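## Task

Set the roll of masking tape down on the desk, release it and move the robot away from it. The robot must stay upright and not end up tipped, or the task fails, and the tape counts only if it stays on the desk without the robot holding or propping it.

## Robot and tools

ROBOT. A wheeled cart with a pan/tilt head camera and two small arms, left_arm and right_arm, each with a wrist camera and a two-jaw hand (one fixed jaw, one swinging jaw). The base drives straight or spins in place; it cannot slide sideways. Footprint: 0.53 m wide, from x = -0.35 to 0.07 m. Loose objects may occasionally get nudged by something else.

FRAMES. Base frame: origin on the floor between the drive wheels, x forward, y left, z up, metres. left_hand and right_hand are reported in it and mark the tip of each fixed jaw; a held object sits next to that point on the swinging-jaw side. Hand axes: z out along the fingers, y from swinging jaw toward fixed jaw. Odometry frame is the base frame where the scene began; base_odometry comes only from wheel rotation (slip looks like travel); heading in rad, left positive, -3.142 to 3.142.

ARM GEOMETRY. Pan axes are vertical at x = -0.060, y = +0.155 (left) and -0.155 (right). Shoulder sits 0.03 m out from the pan axis, 0.89 m high. Upper arm 0.116, forearm 0.135, hand 0.162 m. The fixed-jaw tip reaches roughly 0.44 m from its pan axis at most, and no lower than about 0.55 m above the floor.

execute_actions. Arguments: actions (a list holding one action or none) and cameras (list of head_camera, left_wrist_camera, right_wrist_camera or all; omitted, null or ["all"] gives all, [] gives none; an unknown name rejects the call). An action may hold base, joints, or both; all its motions begin together. base holds exactly one of: translate_m, a relative straight drive in metres, forward positive, -1.4 to 1.4; or rotate_rad, a relative spin in radians, counter-clockwise (left) positive, -3.2 to 3.2. Both are offsets from where the base last reported itself. joints is a single object mapping joint names to absolute targets in radians (one entry per joint, any subset, both arms in the same object): head_pan_rad -3.2..3.2 (0 ahead, + left); head_tilt_rad -0.76..1.45 (0 level, + down); for each prefix left_arm_ and right_arm_: shoulder_pan_rad -1.919..1.919, shoulder_lift_rad -1.745..1.745, elbow_flex_rad -1.69..1.58, wrist_flex_rad -1.658..1.658, wrist_roll_rad -2.743..2.841, gripper_rad 0..1.919. Tolerances for done: pan/roll/head 0.02, lift 0.1, elbow 0.07, wrist_flex and gripper 0.03. A joint left out may still be driving to an earlier target. Unknown keys or out-of-range numbers reject the whole call with no motion. An empty list just returns state and images.

JOINT MEANING. Pan 0: left arm points left, right arm points right; positive rotates clockwise seen from above; straight ahead is +1.571 (left) and -1.571 (right). With lift, elbow and wrist_flex at 0 the upper arm stands up, leaning 0.24 rad outward, with forearm and fingers horizontal; positive values bend downward, and their sum is the finger angle below horizontal (1.571 = pointing down, possible only if the forearm is no more than 0.08 rad above horizontal). Roll -1.522: jaws close across the arm's plane, fixed jaw on the left looking outward; 1.619: fixed jaw on the right; 0.049: closing in the plane, fixed jaw below (level fingers) or toward the pan axis (fingers down). With level fingers the hand body juts about 0.08 m above them when the fixed jaw is left, below when right, so use the left setting above furniture. Gripper angle to tip gap (m): 0: 0.003, 0.3: 0.026, 0.6: 0.049, 1: 0.076, 1.919: 0.106.

OTHER TOOLS. wait(seconds, 0 to 10): no new command; returns state and images. zoom_image(camera, region [x0, y0, x1, y1] in pixels, top-left origin, at most 504x504) enlarges part of that camera's latest full image. read_manual(section "licences") only returns licence text. finished_scene(scene) ends the current scene permanently after the last command has settled, reports success and gives the next task.

RESULTS. joint_positions, left_hand, right_hand, base_odometry, and a pictures line listing image order. base_status/joint_status per motion: done (for the base: wheels turned the commanded amount); off_target (rested away from target, maybe still pushing; for an arm this means load, obstruction or a tripped motor); time_out (target dropped, holds in place); joint command not followed, with a cause line (a self-collision check held back that arm's targets; per joint not_followed; the gripper still moves; held targets may be retried later); limit_stop_at_motor_heat. on_its_own lists uncommanded motion. MOTOR HOT warns from 55 °C; OVER-TEMPERATURE FAULT at 70 °C stops the arm and lets hot joints go limp. If a result reports a stop, remaining motion calls in that reply are skipped.

CAUTIONS. Joints under load sag toward gravity; compensate by the observed sag. Hand positions may be off by a few cm. A joint stuck over about 0.30 rad from target for about 2 s trips (torque drops to 20%, loaded arms may drop); reset by waiting until it is still, then targeting 0.2 rad beyond the reading on the side away from the old target (or 0.04 past the range end; for a jaw, the end). Set a blocked joint's target to its reading to stop it pushing. Gripping: target below the contact angle squeezes, strongest about 0.2 rad below; a holding jaw reads off_target. Payload about 0.4 kg at full reach, 0.7 kg within 0.28 m of the pan axis, about 1 kg with both hands close in. Stow pose: pan -1.75 (left) / 1.75 (right), lift 0.05, elbow 1.35, wrist_flex -1.55, roll -1.52; stow in two steps (wrist joints first, then the rest), never the reverse order from stowed. Spinning with arms stowed needs 0.44 m clear radius; turning or reversing right next to a desk can snag the cart's rear and tip it. Pulling on things, especially in front, can tip the robot. Never let the arms or hands collide or press on each other. Avoid drops, slips, slams and hard pushes.

CAMERAS. All 644x476. head_camera fovy 42.572°, wrist cameras 87.62° (left) and 77.559° (right); calibration gives K, distortion and T_world_to_cam (base frame to camera), with small errors that grow for arm-mounted cameras.

Each tool is called after "Emit:" as name(argument=value, ...), one argument or row to a line, values as JSON.

## Session

I'll start by getting the current state and images.

Emit:
execute_actions(
  actions=[],
)

Scene clock: 0.00 s.
base_odometry: x=+0.000 y=+0.000 heading=+0.000 (m, m, rad; odometry frame)
base_status: not commanded
joint_positions: head_pan_rad=+0.019 head_tilt_rad=+0.004 left_arm_shoulder_pan_rad=-1.719 left_arm_shoulder_lift_rad=+0.031 left_arm_elbow_flex_rad=+1.365 left_arm_wrist_flex_rad=-1.597 left_arm_wrist_roll_rad=-1.527 left_arm_gripper_rad=+1.920 right_arm_shoulder_pan_rad=+1.762 right_arm_shoulder_lift_rad=+0.022 right_arm_elbow_flex_rad=+1.347 right_arm_wrist_flex_rad=-1.584 right_arm_wrist_roll_rad=-1.498 right_arm_gripper_rad=+1.920
joint_status: not commanded
left_hand: x=-0.3039 y=+0.1108 z=+0.9054 quat_wxyz=(-0.059, -0.631, -0.045, +0.772) (m; base frame)
right_hand: x=-0.3069 y=-0.1150 z=+0.9087 quat_wxyz=(-0.084, +0.625, -0.052, -0.774) (m; base frame)
pictures: head_camera, left_wrist_camera, right_wrist_camera
Images, in order (width x height): head_camera 644x476, left_wrist_camera 644x476, right_wrist_camera 644x476.

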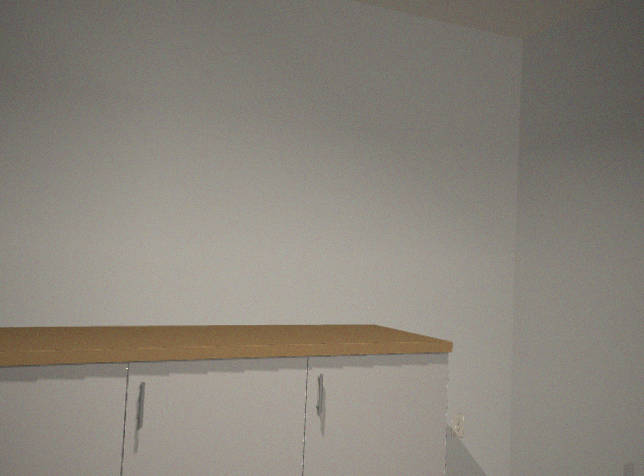

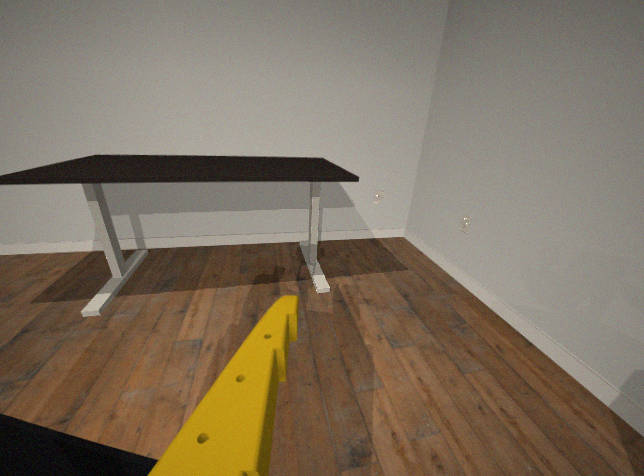

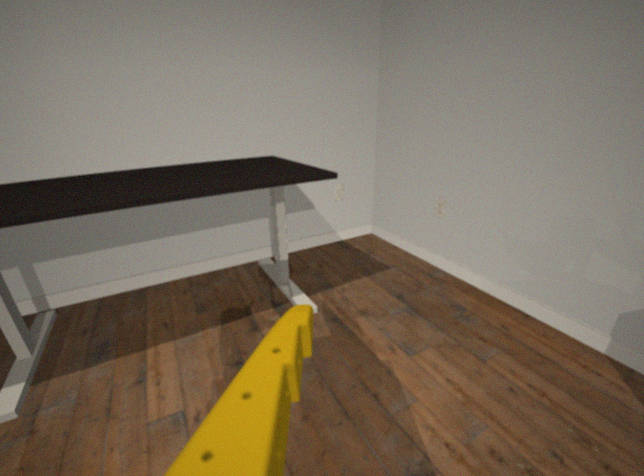

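Emit:
execute_actions(
  actions=[
    {"joints": {"head_pan_rad": 0.7, "head_tilt_rad": 0.3}},
  ],
  cameras=["head_camera"],
)

Scene clock: 3.37 s.
base_odometry: x=+0.000 y=+0.000 heading=+0.000 (m, m, rad; odometry frame)
base_status: not commanded
joint_positions: head_pan_rad=+0.690 head_tilt_rad=+0.293 left_arm_shoulder_pan_rad=-1.719 left_arm_shoulder_lift_rad=+0.031 left_arm_elbow_flex_rad=+1.365 left_arm_wrist_flex_rad=-1.597 left_arm_wrist_roll_rad=-1.527 left_arm_gripper_rad=+1.920 right_arm_shoulder_pan_rad=+1.762 right_arm_shoulder_lift_rad=+0.022 right_arm_elbow_flex_rad=+1.347 right_arm_wrist_flex_rad=-1.584 right_arm_wrist_roll_rad=-1.498 right_arm_gripper_rad=+1.920
joint_status: all done
left_hand: x=-0.3039 y=+0.1108 z=+0.9054 quat_wxyz=(-0.059, -0.631, -0.045, +0.772) (m; base frame)
right_hand: x=-0.3069 y=-0.1150 z=+0.9087 quat_wxyz=(-0.084, +0.625, -0.052, -0.774) (m; base frame)
pictures: head_camera
camera_calibration (this result's frames):
head_camera: T_world_to_cam=[[0.610083, -0.790405, 0.0553038, -0.036015], [-0.156082, -0.188318, -0.969626, 1.15412], [0.776812, 0.582921, -0.238258, 0.302272], [0, 0, 0, 1]] pos_world=[-0.0326985, 0.0126744, 1.19308]
Images, in order (width x height): head_camera 644x476.

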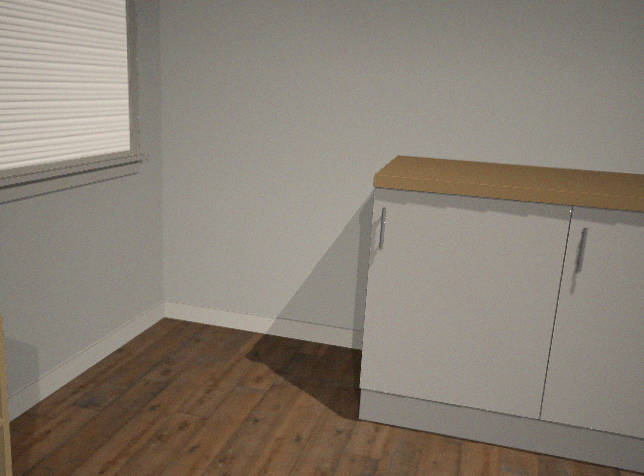

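Emit:
execute_actions(
  actions=[
    {"joints": {"head_pan_rad": 1.5, "head_tilt_rad": 0.35}},
  ],
  cameras=["head_camera"],
)

Scene clock: 6.03 s.
base_odometry: x=+0.000 y=+0.000 heading=+0.000 (m, m, rad; odometry frame)
base_status: not commanded
joint_positions: head_pan_rad=+1.490 head_tilt_rad=+0.343 left_arm_shoulder_pan_rad=-1.719 left_arm_shoulder_lift_rad=+0.031 left_arm_elbow_flex_rad=+1.365 left_arm_wrist_flex_rad=-1.597 left_arm_wrist_roll_rad=-1.527 left_arm_gripper_rad=+1.920 right_arm_shoulder_pan_rad=+1.762 right_arm_shoulder_lift_rad=+0.022 right_arm_elbow_flex_rad=+1.347 right_arm_wrist_flex_rad=-1.584 right_arm_wrist_roll_rad=-1.498 right_arm_gripper_rad=+1.920
joint_status: all done
left_hand: x=-0.3039 y=+0.1108 z=+0.9054 quat_wxyz=(-0.059, -0.631, -0.045, +0.772) (m; base frame)
right_hand: x=-0.3069 y=-0.1150 z=+0.9087 quat_wxyz=(-0.084, +0.625, -0.052, -0.774) (m; base frame)
pictures: head_camera
camera_calibration (this result's frames):
head_camera: T_world_to_cam=[[0.992278, -0.110223, 0.0568709, -0.0198556], [0.0224423, -0.291399, -0.956338, 1.14722], [0.121982, 0.95023, -0.286675, 0.327224], [0, 0, 0, 1]] pos_world=[-0.0459595, 0.0211716, 1.19207]
Images, in order (width x height): head_camera 644x476.

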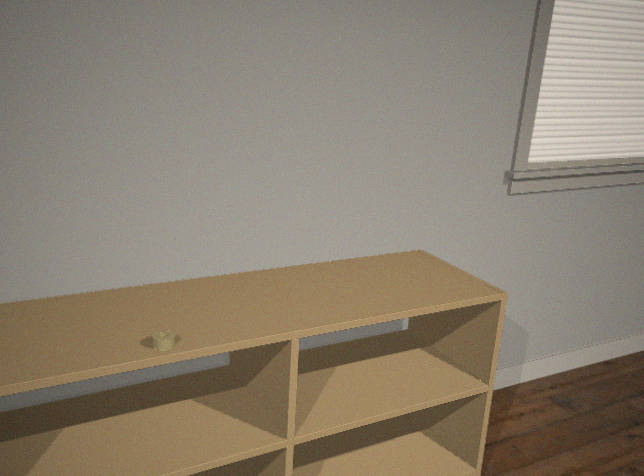

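Emit:
zoom_image(
  camera="head_camera",
  region=[110, 300, 230, 380],
)

Emit:
execute_actions(
  actions=[
    {"joints": {"head_pan_rad": 2.1, "head_tilt_rad": 0.5}},
  ],
  cameras=["head_camera"],
)

Region (110, 300, 230, 380) of head_camera's 644x476 image, scaled by 4.200.

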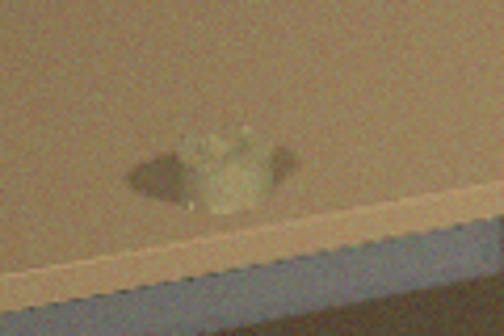

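Scene clock: 9.67 s.
base_odometry: x=+0.000 y=+0.000 heading=+0.000 (m, m, rad; odometry frame)
base_status: not commanded
joint_positions: head_pan_rad=+2.090 head_tilt_rad=+0.494 left_arm_shoulder_pan_rad=-1.719 left_arm_shoulder_lift_rad=+0.031 left_arm_elbow_flex_rad=+1.365 left_arm_wrist_flex_rad=-1.597 left_arm_wrist_roll_rad=-1.527 left_arm_gripper_rad=+1.920 right_arm_shoulder_pan_rad=+1.762 right_arm_shoulder_lift_rad=+0.022 right_arm_elbow_flex_rad=+1.347 right_arm_wrist_flex_rad=-1.584 right_arm_wrist_roll_rad=-1.498 right_arm_gripper_rad=+1.920
joint_status: all done
left_hand: x=-0.3039 y=+0.1108 z=+0.9054 quat_wxyz=(-0.059, -0.631, -0.045, +0.772) (m; base frame)
right_hand: x=-0.3069 y=-0.1150 z=+0.9087 quat_wxyz=(-0.084, +0.625, -0.052, -0.774) (m; base frame)
pictures: head_camera
camera_calibration (this result's frames):
head_camera: T_world_to_cam=[[0.876799, 0.477012, 0.0606947, -0.0296843], [0.252625, -0.349554, -0.902215, 1.09574], [-0.409152, 0.806394, -0.426994, 0.463767], [0, 0, 0, 1]] pos_world=[-0.0610335, 0.0232016, 1.18842]
Images, in order (width x height): head_camera 644x476.

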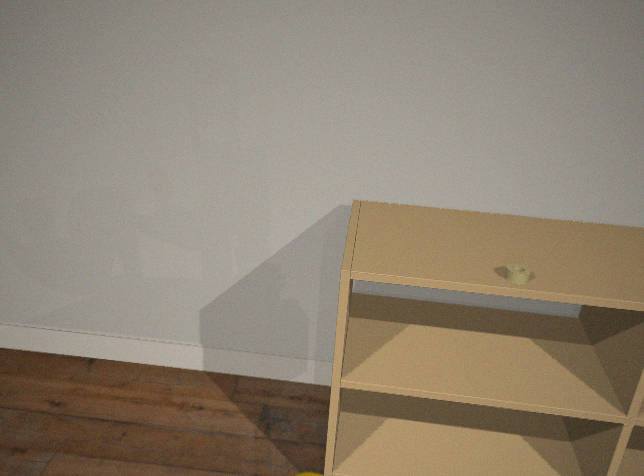

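Emit:
zoom_image(
  camera="head_camera",
  region=[470, 240, 570, 310],
)

Region (470, 240, 570, 310) of head_camera's 644x476 image, scaled by 5.040; it fills the top 353 rows of this view, and the rest is white.

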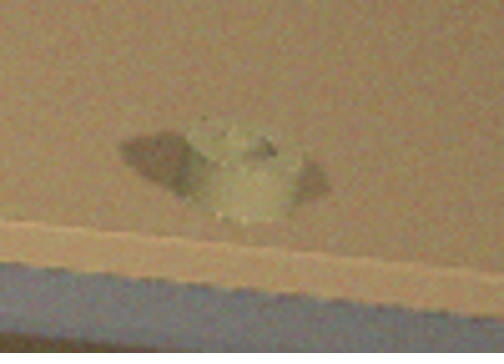

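Emit:
execute_actions(
  actions=[
    {"base": {"rotate_rad": 1.87}, "joints": {"head_pan_rad": -0.1, "head_tilt_rad": 0.6}},
  ],
)

Scene clock: 47.70 s.
base_odometry: x=-0.001 y=+0.000 heading=+1.869 (m, m, rad; odometry frame)
base_status: done
joint_positions: head_pan_rad=-0.090 head_tilt_rad=+0.594 left_arm_shoulder_pan_rad=-1.719 left_arm_shoulder_lift_rad=+0.031 left_arm_elbow_flex_rad=+1.365 left_arm_wrist_flex_rad=-1.597 left_arm_wrist_roll_rad=-1.527 left_arm_gripper_rad=+1.920 right_arm_shoulder_pan_rad=+1.762 right_arm_shoulder_lift_rad=+0.022 right_arm_elbow_flex_rad=+1.347 right_arm_wrist_flex_rad=-1.584 right_arm_wrist_roll_rad=-1.498 right_arm_gripper_rad=+1.920
joint_status: all done
left_hand: x=-0.3039 y=+0.1108 z=+0.9054 quat_wxyz=(-0.059, -0.631, -0.045, +0.772) (m; base frame)
right_hand: x=-0.3069 y=-0.1150 z=+0.9087 quat_wxyz=(-0.084, +0.625, -0.052, -0.774) (m; base frame)
pictures: head_camera, left_wrist_camera, right_wrist_camera
camera_calibration (this result's frames):
head_camera: T_world_to_cam=[[-0.104395, -0.992571, 0.0624843, -0.0778602], [-0.519104, 0.000791866, -0.854711, 1.00479], [0.848312, -0.121663, -0.51533, 0.624543], [0, 0, 0, 1]] pos_world=[-0.0163439, -0.00209332, 1.18552]
Images, in order (width x height): head_camera 644x476, left_wrist_camera 644x476, right_wrist_camera 644x476.

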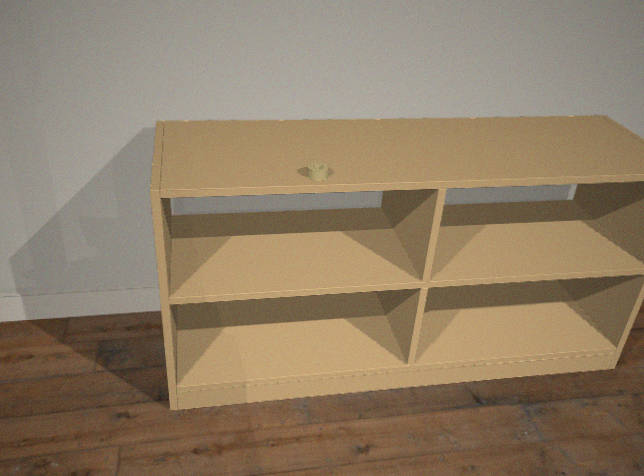

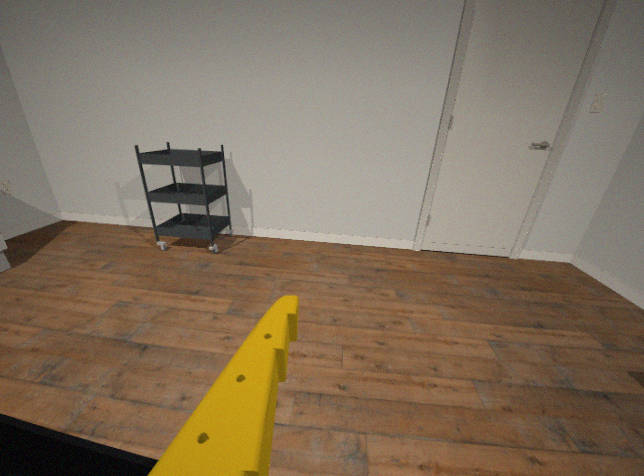

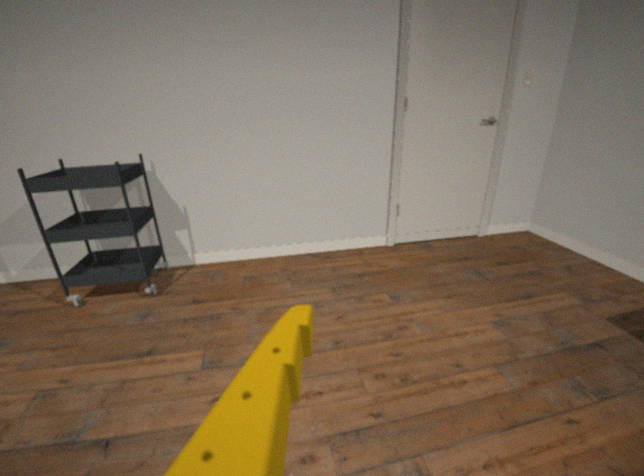

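Emit:
zoom_image(
  camera="head_camera",
  region=[130, 340, 250, 430],
)

Emit:
zoom_image(
  camera="head_camera",
  region=[130, 110, 370, 210],
)

Emit:
zoom_image(
  camera="head_camera",
  region=[524, 310, 644, 400],
)

Region (130, 340, 250, 430) of head_camera's 644x476 image, scaled by 4.200; it fills the top 378 rows of this view, and the rest is white.

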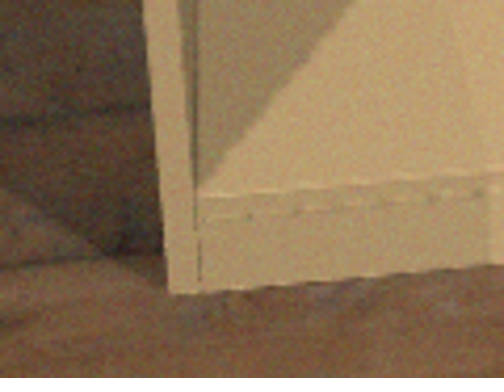

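Region (130, 110, 370, 210) of head_camera's 644x476 image, scaled by 2.100; it fills the top 210 rows of this view, and the rest is white.

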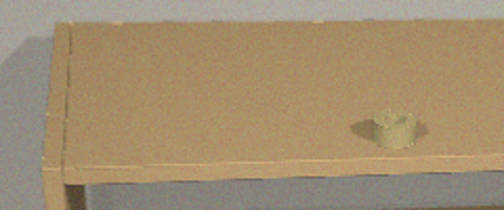

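Region (524, 310, 644, 400) of head_camera's 644x476 image, scaled by 4.200; it fills the top 378 rows of this view, and the rest is white.

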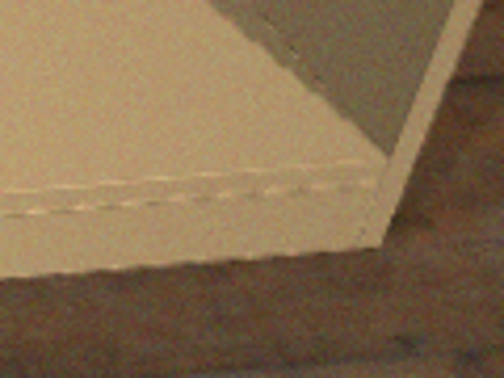

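Emit:
execute_actions(
  actions=[
    {"base": {"translate_m": 0.88}, "joints": {"right_arm_shoulder_pan_rad": -1.571, "right_arm_shoulder_lift_rad": 0.3, "right_arm_elbow_flex_rad": 0.5, "head_pan_rad": -0.3, "head_tilt_rad": 1.05}},
  ],
)

Scene clock: 108.33 s.
base_odometry: x=-0.260 y=+0.841 heading=+1.869 (m, m, rad; odometry frame)
base_status: done
joint_positions: head_pan_rad=-0.290 head_tilt_rad=+1.045 left_arm_shoulder_pan_rad=-1.719 left_arm_shoulder_lift_rad=+0.031 left_arm_elbow_flex_rad=+1.365 left_arm_wrist_flex_rad=-1.597 left_arm_wrist_roll_rad=-1.527 left_arm_gripper_rad=+1.920 right_arm_shoulder_pan_rad=-1.560 right_arm_shoulder_lift_rad=+0.306 right_arm_elbow_flex_rad=+0.532 right_arm_wrist_flex_rad=-1.584 right_arm_wrist_roll_rad=-1.498 right_arm_gripper_rad=+1.920
joint_status: all done
left_hand: x=-0.3039 y=+0.1108 z=+0.9054 quat_wxyz=(-0.059, -0.631, -0.045, +0.772) (m; base frame)
right_hand: x=+0.2434 y=-0.1504 z=+1.0048 quat_wxyz=(+0.916, -0.003, +0.401, -0.016) (m; base frame)
pictures: head_camera, left_wrist_camera, right_wrist_camera
camera_calibration (this result's frames):
head_camera: T_world_to_cam=[[-0.271998, -0.960256, 0.0626527, -0.0859314], [-0.816096, 0.195684, -0.543779, 0.632951], [0.509907, -0.199037, -0.836887, 0.97875], [0, 0, 0, 1]] pos_world=[-0.00589555, -0.0115671, 1.16867]
right_wrist_camera: T_world_to_cam=[[0.0274062, -0.999415, 0.0204775, -0.183183], [0.148436, -0.0161894, -0.98879, 0.975598], [0.988542, 0.0301385, 0.147905, -0.311059], [0, 0, 0, 1]] pos_world=[0.167702, -0.157907, 1.01442]
Images, in order (width x height): head_camera 644x476, left_wrist_camera 644x476, right_wrist_camera 644x476.

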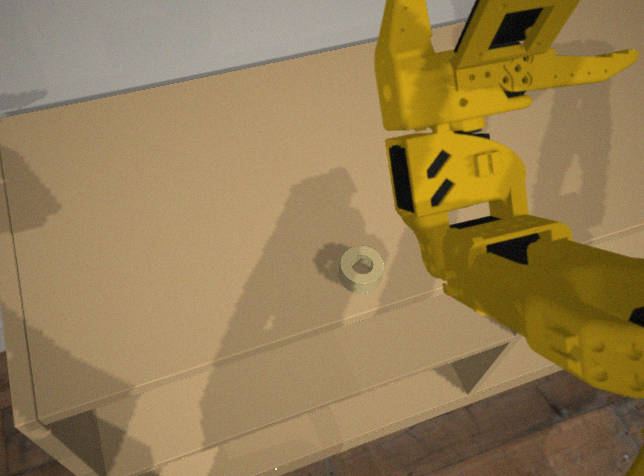

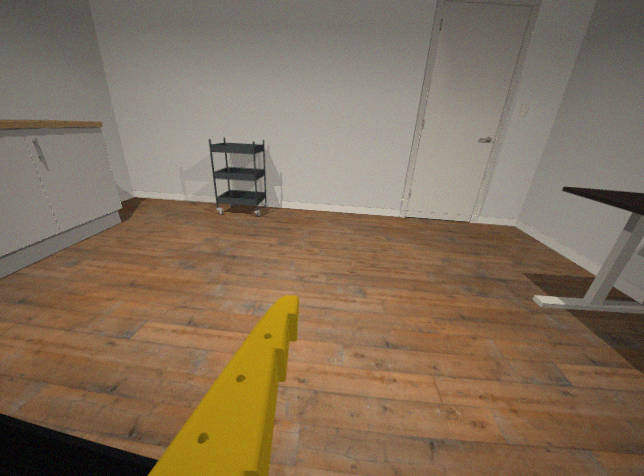

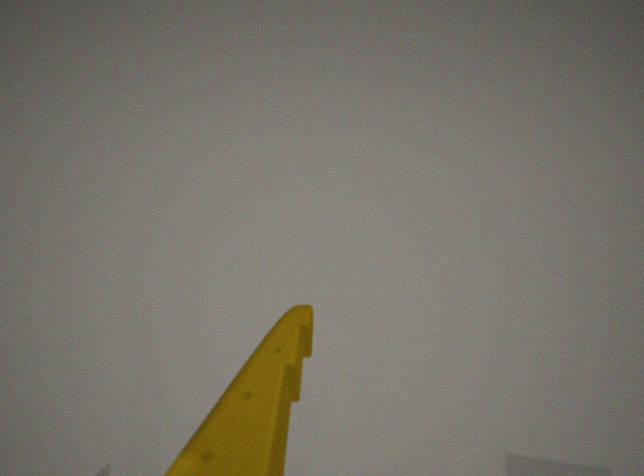

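Emit:
zoom_image(
  camera="head_camera",
  region=[300, 225, 420, 335],
)

Emit:
zoom_image(
  camera="head_camera",
  region=[0, 340, 160, 476],
)

Region (300, 225, 420, 335) of head_camera's 644x476 image, scaled by 4.200; it fills the top 462 rows of this view, and the rest is white.

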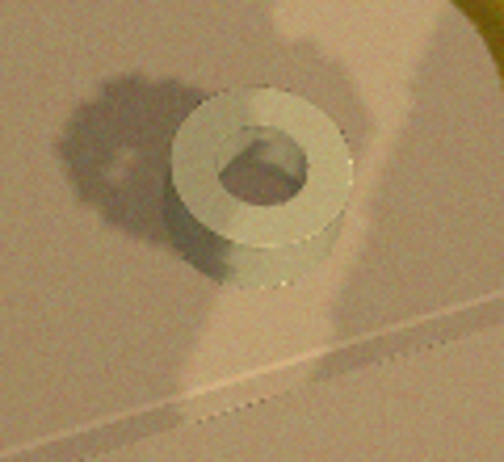

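Region (0, 340, 160, 476) of head_camera's 644x476 image, scaled by 3.150; it fills the top 428 rows of this view, and the rest is white.

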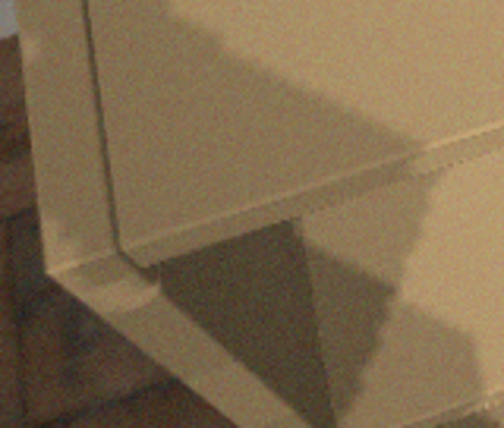

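Emit:
execute_actions(
  actions=[
    {"base": {"translate_m": 0.08}, "joints": {"right_arm_shoulder_pan_rad": -1.61, "right_arm_shoulder_lift_rad": 0.70, "right_arm_elbow_flex_rad": 0.27, "right_arm_wrist_flex_rad": 0.19, "right_arm_wrist_roll_rad": -1.522, "right_arm_gripper_rad": 0.95, "head_pan_rad": -0.5, "head_tilt_rad": 1.1}},
  ],
  cameras=["head_camera", "right_wrist_camera"],
)

Scene clock: 136.10 s.
base_odometry: x=-0.284 y=+0.917 heading=+1.868 (m, m, rad; odometry frame)
base_status: done
joint_positions: head_pan_rad=-0.490 head_tilt_rad=+1.095 left_arm_shoulder_pan_rad=-1.719 left_arm_shoulder_lift_rad=+0.031 left_arm_elbow_flex_rad=+1.365 left_arm_wrist_flex_rad=-1.597 left_arm_wrist_roll_rad=-1.527 left_arm_gripper_rad=+1.920 right_arm_shoulder_pan_rad=-1.599 right_arm_shoulder_lift_rad=+0.711 right_arm_elbow_flex_rad=+0.296 right_arm_wrist_flex_rad=+0.187 right_arm_wrist_roll_rad=-1.515 right_arm_gripper_rad=+0.956
joint_status: all done
left_hand: x=-0.3039 y=+0.1108 z=+0.9054 quat_wxyz=(-0.059, -0.631, -0.045, +0.772) (m; base frame)
right_hand: x=+0.2002 y=-0.1400 z=+0.7006 quat_wxyz=(+0.188, -0.017, +0.982, +0.002) (m; base frame)
pictures: head_camera, right_wrist_camera
camera_calibration (this result's frames):
head_camera: T_world_to_cam=[[-0.454593, -0.888547, 0.0618745, -0.0936176], [-0.784028, 0.36622, -0.501181, 0.585429], [0.422664, -0.276345, -0.863127, 1.00485], [0, 0, 0, 1]] pos_world=[-0.00828001, -0.0198934, 1.16651]
right_wrist_camera: T_world_to_cam=[[0.0178195, -0.998649, -0.0488072, -0.114775], [-0.975731, -0.0280245, 0.217174, 0.0599203], [-0.218249, 0.0437527, -0.974912, 0.8064], [0, 0, 0, 1]] pos_world=[0.236507, -0.148223, 0.767554]
Images, in order (width x height): head_camera 644x476, right_wrist_camera 644x476.

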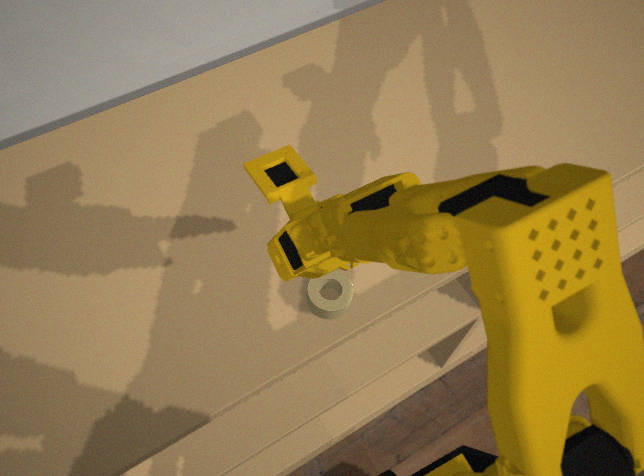

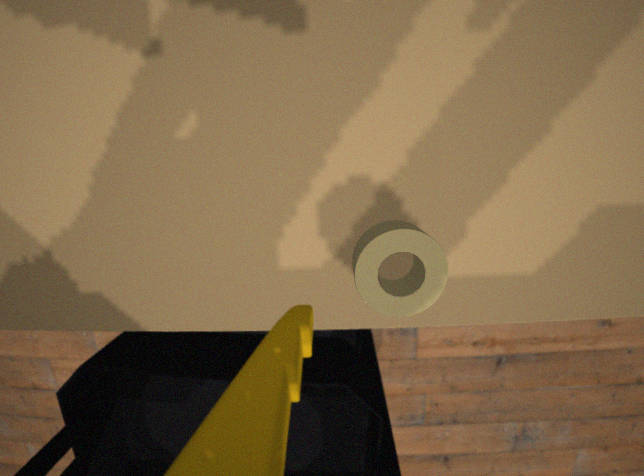

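Emit:
execute_actions(
  actions=[
    {"joints": {"right_arm_shoulder_pan_rad": -1.56, "right_arm_shoulder_lift_rad": 1.135, "right_arm_elbow_flex_rad": 0.045, "right_arm_wrist_flex_rad": -0.025}},
  ],
  cameras=["head_camera", "right_wrist_camera"],
)

Scene clock: 175.67 s.
base_odometry: x=-0.284 y=+0.917 heading=+1.868 (m, m, rad; odometry frame)
base_status: not commanded
joint_positions: head_pan_rad=-0.490 head_tilt_rad=+1.095 left_arm_shoulder_pan_rad=-1.719 left_arm_shoulder_lift_rad=+0.031 left_arm_elbow_flex_rad=+1.365 left_arm_wrist_flex_rad=-1.597 left_arm_wrist_roll_rad=-1.527 left_arm_gripper_rad=+1.920 right_arm_shoulder_pan_rad=-1.571 right_arm_shoulder_lift_rad=+1.145 right_arm_elbow_flex_rad=+0.067 right_arm_wrist_flex_rad=-0.014 right_arm_wrist_roll_rad=-1.515 right_arm_gripper_rad=+0.956
joint_status: all done
left_hand: x=-0.3039 y=+0.1108 z=+0.9054 quat_wxyz=(-0.059, -0.631, -0.045, +0.772) (m; base frame)
right_hand: x=+0.1950 y=-0.1472 z=+0.6410 quat_wxyz=(+0.186, -0.004, +0.983, -0.001) (m; base frame)
pictures: head_camera, right_wrist_camera
camera_calibration (this result's frames):
head_camera: T_world_to_cam=[[-0.454594, -0.888547, 0.0618745, -0.0936177], [-0.784028, 0.36622, -0.501181, 0.585429], [0.422664, -0.276345, -0.863127, 1.00485], [0, 0, 0, 1]] pos_world=[-0.00828002, -0.0198934, 1.16651]
right_wrist_camera: T_world_to_cam=[[-0.00998265, -0.998761, -0.04876, -0.119398], [-0.975123, -0.00107535, 0.221664, 0.068505], [-0.221442, 0.0497597, -0.973903, 0.748338], [0, 0, 0, 1]] pos_world=[0.231322, -0.156414, 0.707802]
Images, in order (width x height): head_camera 644x476, right_wrist_camera 644x476.

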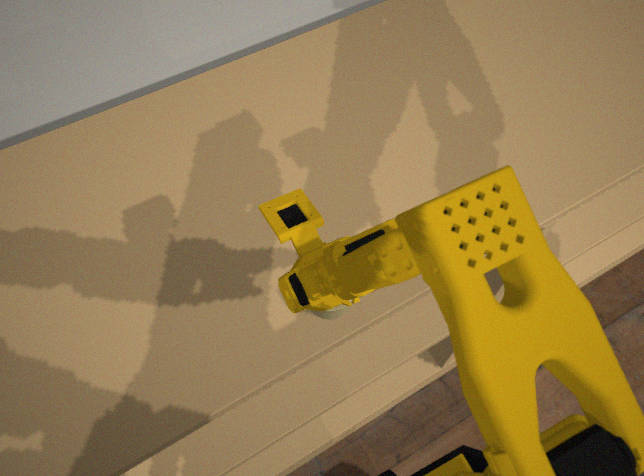

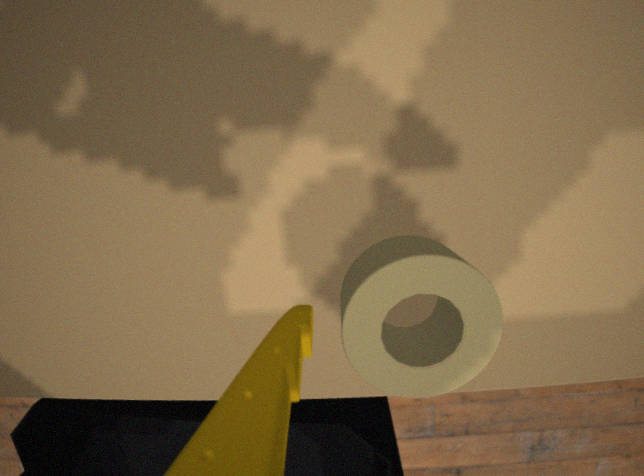

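Emit:
zoom_image(
  camera="right_wrist_camera",
  region=[260, 210, 530, 420],
)

Region (260, 210, 530, 420) of right_wrist_camera's 644x476 image, scaled by 1.867.

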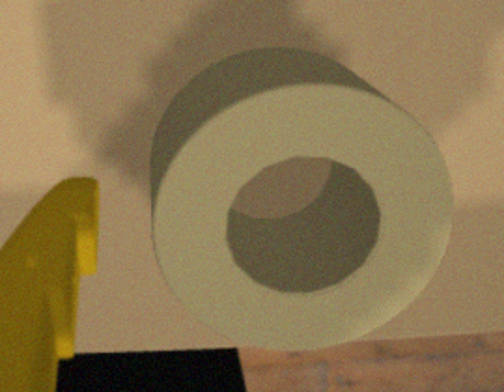

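Emit:
execute_actions(
  actions=[
    {"joints": {"right_arm_shoulder_lift_rad": 1.254, "right_arm_elbow_flex_rad": -0.03, "right_arm_wrist_flex_rad": -0.068}},
  ],
  cameras=["right_wrist_camera"],
)

Scene clock: 215.80 s.
base_odometry: x=-0.284 y=+0.917 heading=+1.868 (m, m, rad; odometry frame)
base_status: not commanded
joint_positions: head_pan_rad=-0.490 head_tilt_rad=+1.095 left_arm_shoulder_pan_rad=-1.719 left_arm_shoulder_lift_rad=+0.031 left_arm_elbow_flex_rad=+1.365 left_arm_wrist_flex_rad=-1.597 left_arm_wrist_roll_rad=-1.527 left_arm_gripper_rad=+1.920 right_arm_shoulder_pan_rad=-1.571 right_arm_shoulder_lift_rad=+1.261 right_arm_elbow_flex_rad=-0.009 right_arm_wrist_flex_rad=-0.059 right_arm_wrist_roll_rad=-1.515 right_arm_gripper_rad=+0.956
joint_status: all done
left_hand: x=-0.3039 y=+0.1108 z=+0.9054 quat_wxyz=(-0.059, -0.631, -0.045, +0.772) (m; base frame)
right_hand: x=+0.1924 y=-0.1472 z=+0.6258 quat_wxyz=(+0.188, -0.004, +0.982, -0.001) (m; base frame)
pictures: right_wrist_camera
camera_calibration (this result's frames):
right_wrist_camera: T_world_to_cam=[[-0.00975815, -0.998761, -0.0488072, -0.120177], [-0.976132, -0.00107575, 0.217174, 0.0722829], [-0.216957, 0.0497615, -0.974912, 0.732789], [0, 0, 0, 1]] pos_world=[0.228369, -0.156415, 0.692842]
Images, in order (width x height): right_wrist_camera 644x476.

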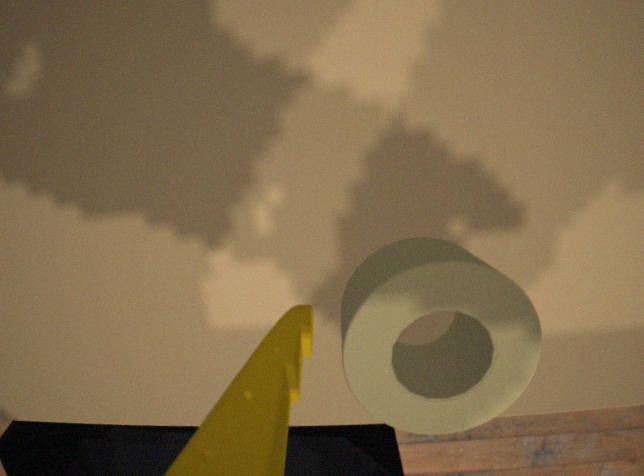

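Emit:
execute_actions(
  actions=[
    {"joints": {"right_arm_gripper_rad": 0.36}},
  ],
  cameras=["right_wrist_camera"],
)

Scene clock: 225.27 s.
base_odometry: x=-0.284 y=+0.917 heading=+1.868 (m, m, rad; odometry frame)
base_status: not commanded
joint_positions: head_pan_rad=-0.490 head_tilt_rad=+1.095 left_arm_shoulder_pan_rad=-1.719 left_arm_shoulder_lift_rad=+0.031 left_arm_elbow_flex_rad=+1.365 left_arm_wrist_flex_rad=-1.597 left_arm_wrist_roll_rad=-1.527 left_arm_gripper_rad=+1.920 right_arm_shoulder_pan_rad=-1.570 right_arm_shoulder_lift_rad=+1.261 right_arm_elbow_flex_rad=-0.011 right_arm_wrist_flex_rad=-0.059 right_arm_wrist_roll_rad=-1.515 right_arm_gripper_rad=+0.526
joint_status: right_arm_gripper_rad off_target (ended at +0.526, target +0.360)
left_hand: x=-0.3039 y=+0.1108 z=+0.9054 quat_wxyz=(-0.059, -0.631, -0.045, +0.772) (m; base frame)
right_hand: x=+0.1928 y=-0.1476 z=+0.6260 quat_wxyz=(+0.189, -0.003, +0.982, -0.001) (m; base frame)
pictures: right_wrist_camera
camera_calibration (this result's frames):
right_wrist_camera: T_world_to_cam=[[-0.0112153, -0.998744, -0.0488227, -0.120259], [-0.976465, 0.000422004, 0.215676, 0.0738939], [-0.215385, 0.0500925, -0.975244, 0.733015], [0, 0, 0, 1]] pos_world=[0.228687, -0.156858, 0.69306]
Images, in order (width x height): right_wrist_camera 644x476.

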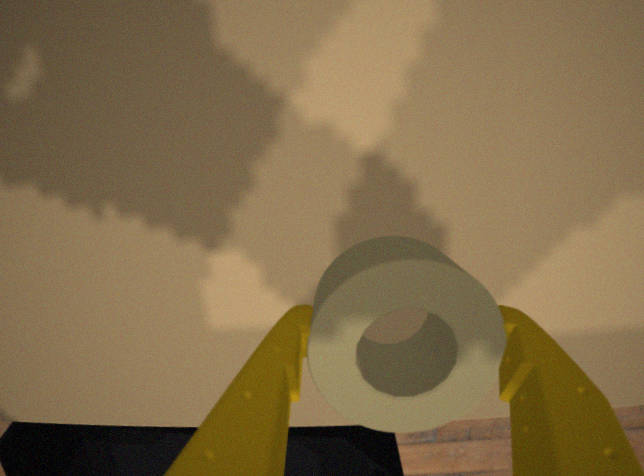

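Emit:
execute_actions(
  actions=[
    {"base": {"translate_m": -0.35}, "joints": {"right_arm_shoulder_lift_rad": 0.85, "right_arm_gripper_rad": 0.34, "head_pan_rad": -0.3, "head_tilt_rad": 0.8}},
  ],
  cameras=["head_camera", "right_wrist_camera"],
)

Scene clock: 261.03 s.
base_odometry: x=-0.181 y=+0.583 heading=+1.868 (m, m, rad; odometry frame)
base_status: done
joint_positions: head_pan_rad=-0.310 head_tilt_rad=+0.814 left_arm_shoulder_pan_rad=-1.719 left_arm_shoulder_lift_rad=+0.031 left_arm_elbow_flex_rad=+1.365 left_arm_wrist_flex_rad=-1.597 left_arm_wrist_roll_rad=-1.527 left_arm_gripper_rad=+1.920 right_arm_shoulder_pan_rad=-1.570 right_arm_shoulder_lift_rad=+0.912 right_arm_elbow_flex_rad=-0.013 right_arm_wrist_flex_rad=-0.059 right_arm_wrist_roll_rad=-1.515 right_arm_gripper_rad=+0.526
joint_status: right_arm_gripper_rad off_target (ended at +0.526, target +0.340); the others done
left_hand: x=-0.3039 y=+0.1108 z=+0.9054 quat_wxyz=(-0.059, -0.631, -0.045, +0.772) (m; base frame)
right_hand: x=+0.2715 y=-0.1477 z=+0.7187 quat_wxyz=(+0.357, -0.003, +0.934, -0.002) (m; base frame)
pictures: head_camera, right_wrist_camera
camera_calibration (this result's frames):
head_camera: T_world_to_cam=[[-0.305054, -0.950169, 0.0641918, -0.0892565], [-0.672509, 0.167204, -0.720954, 0.843629], [0.674295, -0.263099, -0.690003, 0.817413], [0, 0, 0, 1]] pos_world=[-0.0110584, -0.0108059, 1.17796]
right_wrist_camera: T_world_to_cam=[[0.00619965, -0.998764, -0.0493068, -0.119322], [-0.991049, 0.000438706, -0.133497, 0.385676], [0.133354, 0.0496931, -0.989822, 0.756139], [0, 0, 0, 1]] pos_world=[0.282129, -0.156919, 0.794046]
Images, in order (width x height): head_camera 644x476, right_wrist_camera 644x476.

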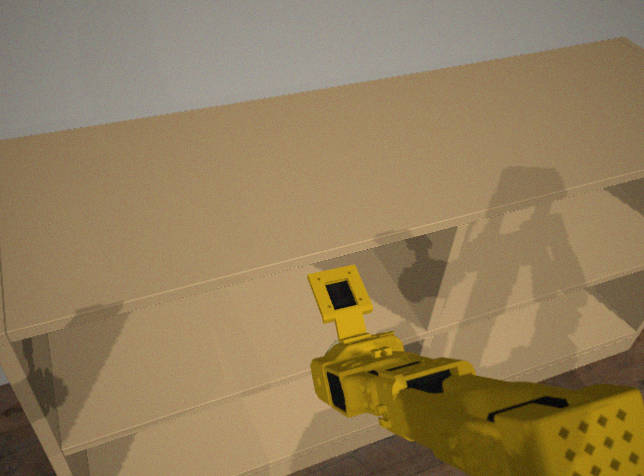

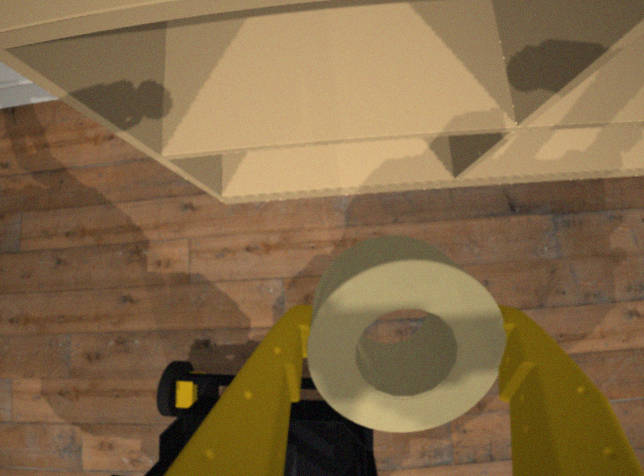

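Emit:
execute_actions(
  actions=[
    {"base": {"rotate_rad": 1.78}, "joints": {"right_arm_shoulder_lift_rad": 0.32, "right_arm_elbow_flex_rad": -0.29, "right_arm_wrist_flex_rad": 1.08, "head_pan_rad": 0.0, "head_tilt_rad": 0.45}},
  ],
  cameras=["head_camera", "right_wrist_camera"],
)

Scene clock: 274.53 s.
base_odometry: x=-0.181 y=+0.582 heading=-2.637 (m, m, rad; odometry frame)
base_status: done
joint_positions: head_pan_rad=-0.010 head_tilt_rad=+0.464 left_arm_shoulder_pan_rad=-1.719 left_arm_shoulder_lift_rad=+0.031 left_arm_elbow_flex_rad=+1.365 left_arm_wrist_flex_rad=-1.597 left_arm_wrist_roll_rad=-1.527 left_arm_gripper_rad=+1.920 right_arm_shoulder_pan_rad=-1.568 right_arm_shoulder_lift_rad=+0.376 right_arm_elbow_flex_rad=-0.252 right_arm_wrist_flex_rad=+1.076 right_arm_wrist_roll_rad=-1.515 right_arm_gripper_rad=+0.526
joint_status: all done
left_hand: x=-0.3039 y=+0.1108 z=+0.9054 quat_wxyz=(-0.059, -0.631, -0.045, +0.772) (m; base frame)
right_hand: x=+0.2301 y=-0.1481 z=+0.8271 quat_wxyz=(+0.184, -0.002, +0.983, -0.001) (m; base frame)
pictures: head_camera, right_wrist_camera
camera_calibration (this result's frames):
head_camera: T_world_to_cam=[[-0.0326728, -0.997661, 0.0600371, -0.0716726], [-0.401897, -0.0418844, -0.914726, 1.07938], [0.915102, -0.0540154, -0.399589, 0.494464], [0, 0, 0, 1]] pos_world=[-0.0210272, 0.000412839, 1.18922]
right_wrist_camera: T_world_to_cam=[[-0.0131963, -0.998725, -0.0487279, -0.11013], [-0.974437, 0.00191445, 0.224654, 0.0593235], [-0.224275, 0.0504469, -0.973219, 0.937606], [0, 0, 0, 1]] pos_world=[0.266635, -0.157402, 0.893803]
Images, in order (width x height): head_camera 644x476, right_wrist_camera 644x476.

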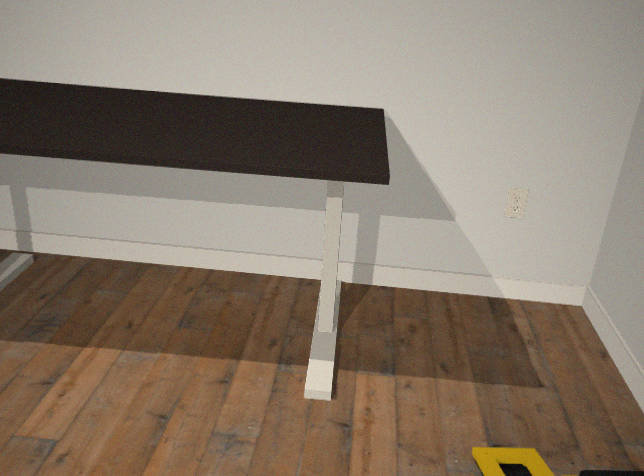

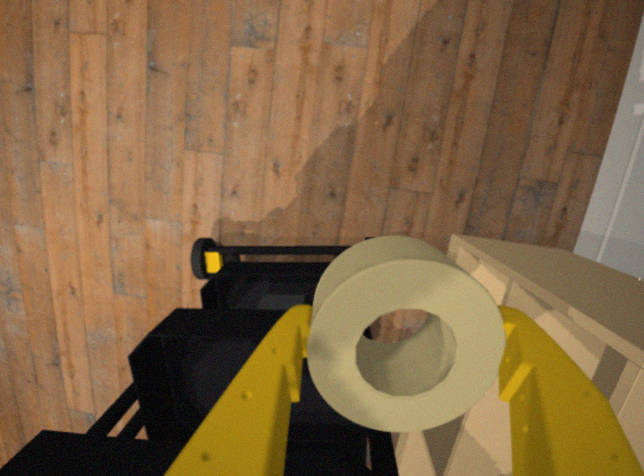

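Emit:
zoom_image(
  camera="head_camera",
  region=[280, 90, 420, 210],
)

Emit:
zoom_image(
  camera="head_camera",
  region=[0, 60, 160, 300],
)

Emit:
zoom_image(
  camera="head_camera",
  region=[270, 260, 410, 410],
)

Region (280, 90, 420, 210) of head_camera's 644x476 image, scaled by 3.600; it fills the top 432 rows of this view, and the rest is white.

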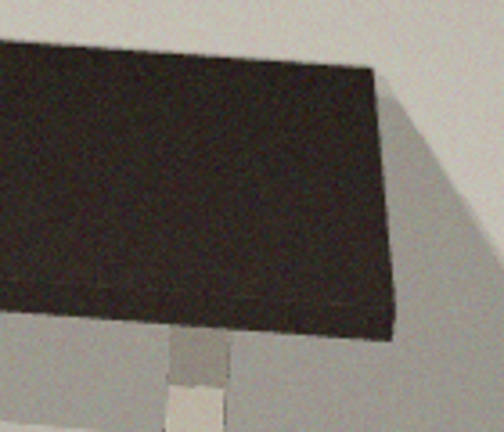

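Region (0, 60, 160, 300) of head_camera's 644x476 image, scaled by 2.100.

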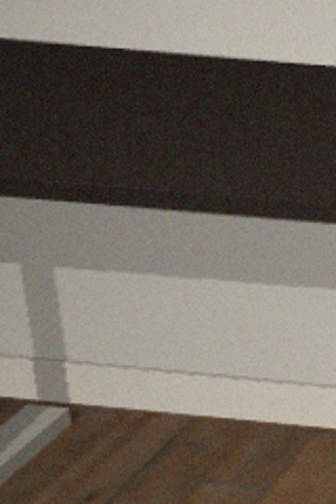

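Region (270, 260, 410, 410) of head_camera's 644x476 image, scaled by 3.360; it fills the left 470 columns of this view, and the rest is white.

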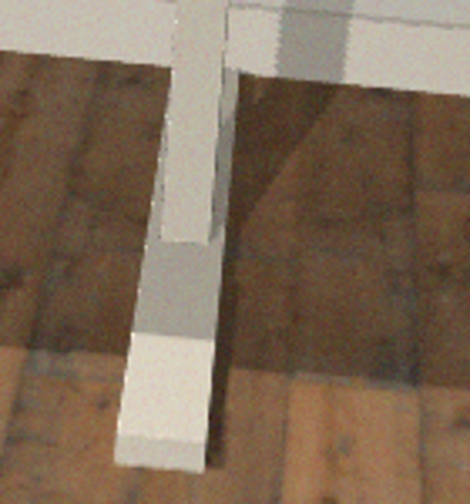

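Emit:
execute_actions(
  actions=[
    {"base": {"rotate_rad": 0.15}},
  ],
  cameras=[],
)

Emit:
execute_actions(
  actions=[
    {"base": {"translate_m": 1.15}, "joints": {"head_pan_rad": -0.15, "head_tilt_rad": 0.95}},
  ],
  cameras=["head_camera", "right_wrist_camera"],
)

Scene clock: 303.43 s.
base_odometry: x=-0.181 y=+0.582 heading=-2.487 (m, m, rad; odometry frame)
base_status: done
joint_positions: head_pan_rad=-0.010 head_tilt_rad=+0.464 left_arm_shoulder_pan_rad=-1.719 left_arm_shoulder_lift_rad=+0.031 left_arm_elbow_flex_rad=+1.365 left_arm_wrist_flex_rad=-1.597 left_arm_wrist_roll_rad=-1.527 left_arm_gripper_rad=+1.920 right_arm_shoulder_pan_rad=-1.568 right_arm_shoulder_lift_rad=+0.376 right_arm_elbow_flex_rad=-0.252 right_arm_wrist_flex_rad=+1.076 right_arm_wrist_roll_rad=-1.515 right_arm_gripper_rad=+0.526
joint_status: not commanded
left_hand: x=-0.3039 y=+0.1108 z=+0.9054 quat_wxyz=(-0.059, -0.631, -0.045, +0.772) (m; base frame)
right_hand: x=+0.2301 y=-0.1481 z=+0.8271 quat_wxyz=(+0.184, -0.002, +0.983, -0.001) (m; base frame)
pictures: none
No camera images: the call's "cameras" was empty. Leave "cameras" out to get every camera's image.

Scene clock: 310.10 s.
base_odometry: x=-1.092 y=-0.119 heading=-2.488 (m, m, rad; odometry frame)
base_status: done
joint_positions: head_pan_rad=-0.140 head_tilt_rad=+0.945 left_arm_shoulder_pan_rad=-1.719 left_arm_shoulder_lift_rad=+0.031 left_arm_elbow_flex_rad=+1.365 left_arm_wrist_flex_rad=-1.597 left_arm_wrist_roll_rad=-1.527 left_arm_gripper_rad=+1.920 right_arm_shoulder_pan_rad=-1.568 right_arm_shoulder_lift_rad=+0.375 right_arm_elbow_flex_rad=-0.252 right_arm_wrist_flex_rad=+1.078 right_arm_wrist_roll_rad=-1.515 right_arm_gripper_rad=+0.526
joint_status: all done
left_hand: x=-0.3039 y=+0.1108 z=+0.9054 quat_wxyz=(-0.059, -0.631, -0.045, +0.772) (m; base frame)
right_hand: x=+0.2300 y=-0.1481 z=+0.8274 quat_wxyz=(+0.184, -0.002, +0.983, -0.001) (m; base frame)
pictures: head_camera, right_wrist_camera
camera_calibration (this result's frames):
head_camera: T_world_to_cam=[[-0.131691, -0.98924, 0.0637373, -0.0805853], [-0.778202, 0.0633402, -0.624811, 0.728], [0.614051, -0.131883, -0.77817, 0.916062], [0, 0, 0, 1]] pos_world=[-0.00658912, -0.00501729, 1.17285]
right_wrist_camera: T_world_to_cam=[[-0.0131963, -0.998725, -0.0487279, -0.110116], [-0.974437, 0.00191445, 0.224654, 0.0591299], [-0.224275, 0.0504469, -0.973219, 0.937879], [0, 0, 0, 1]] pos_world=[0.266508, -0.157402, 0.894112]
Images, in order (width x height): head_camera 644x476, right_wrist_camera 644x476.

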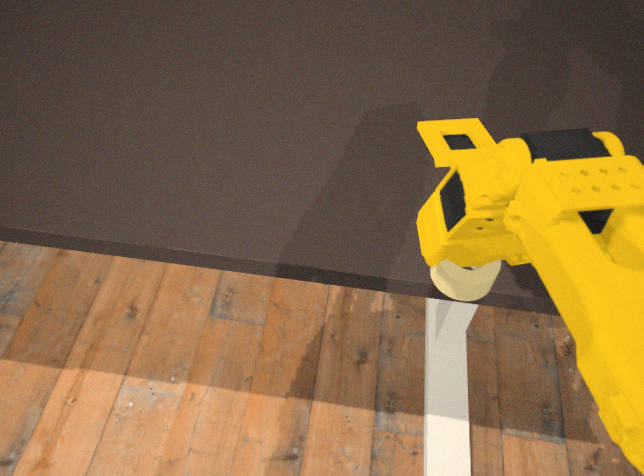

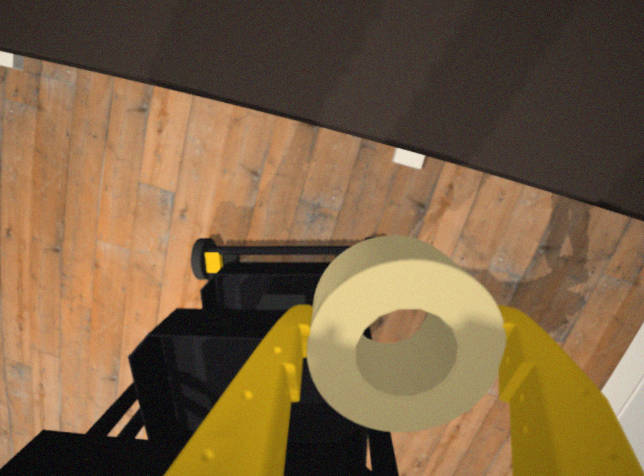

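Emit:
zoom_image(
  camera="head_camera",
  region=[0, 200, 440, 320],
)

Region (0, 200, 440, 320) of head_camera's 644x476 image, scaled by 1.145; it fills the top 137 rows of this view, and the rest is white.

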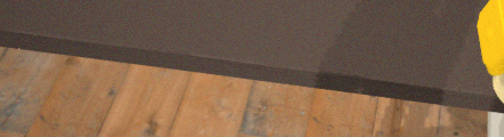

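Emit:
zoom_image(
  camera="head_camera",
  region=[0, 210, 120, 270],
)

Emit:
zoom_image(
  camera="head_camera",
  region=[320, 250, 440, 310],
)

Region (0, 210, 120, 270) of head_camera's 644x476 image, scaled by 4.200.

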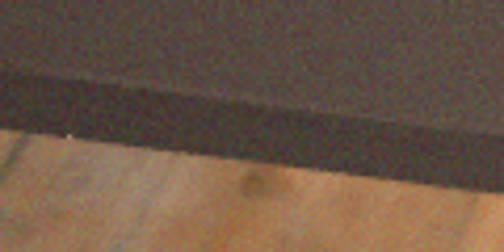

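Region (320, 250, 440, 310) of head_camera's 644x476 image, scaled by 4.200.

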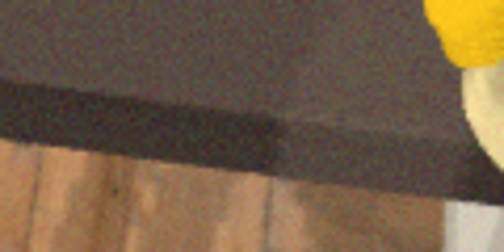

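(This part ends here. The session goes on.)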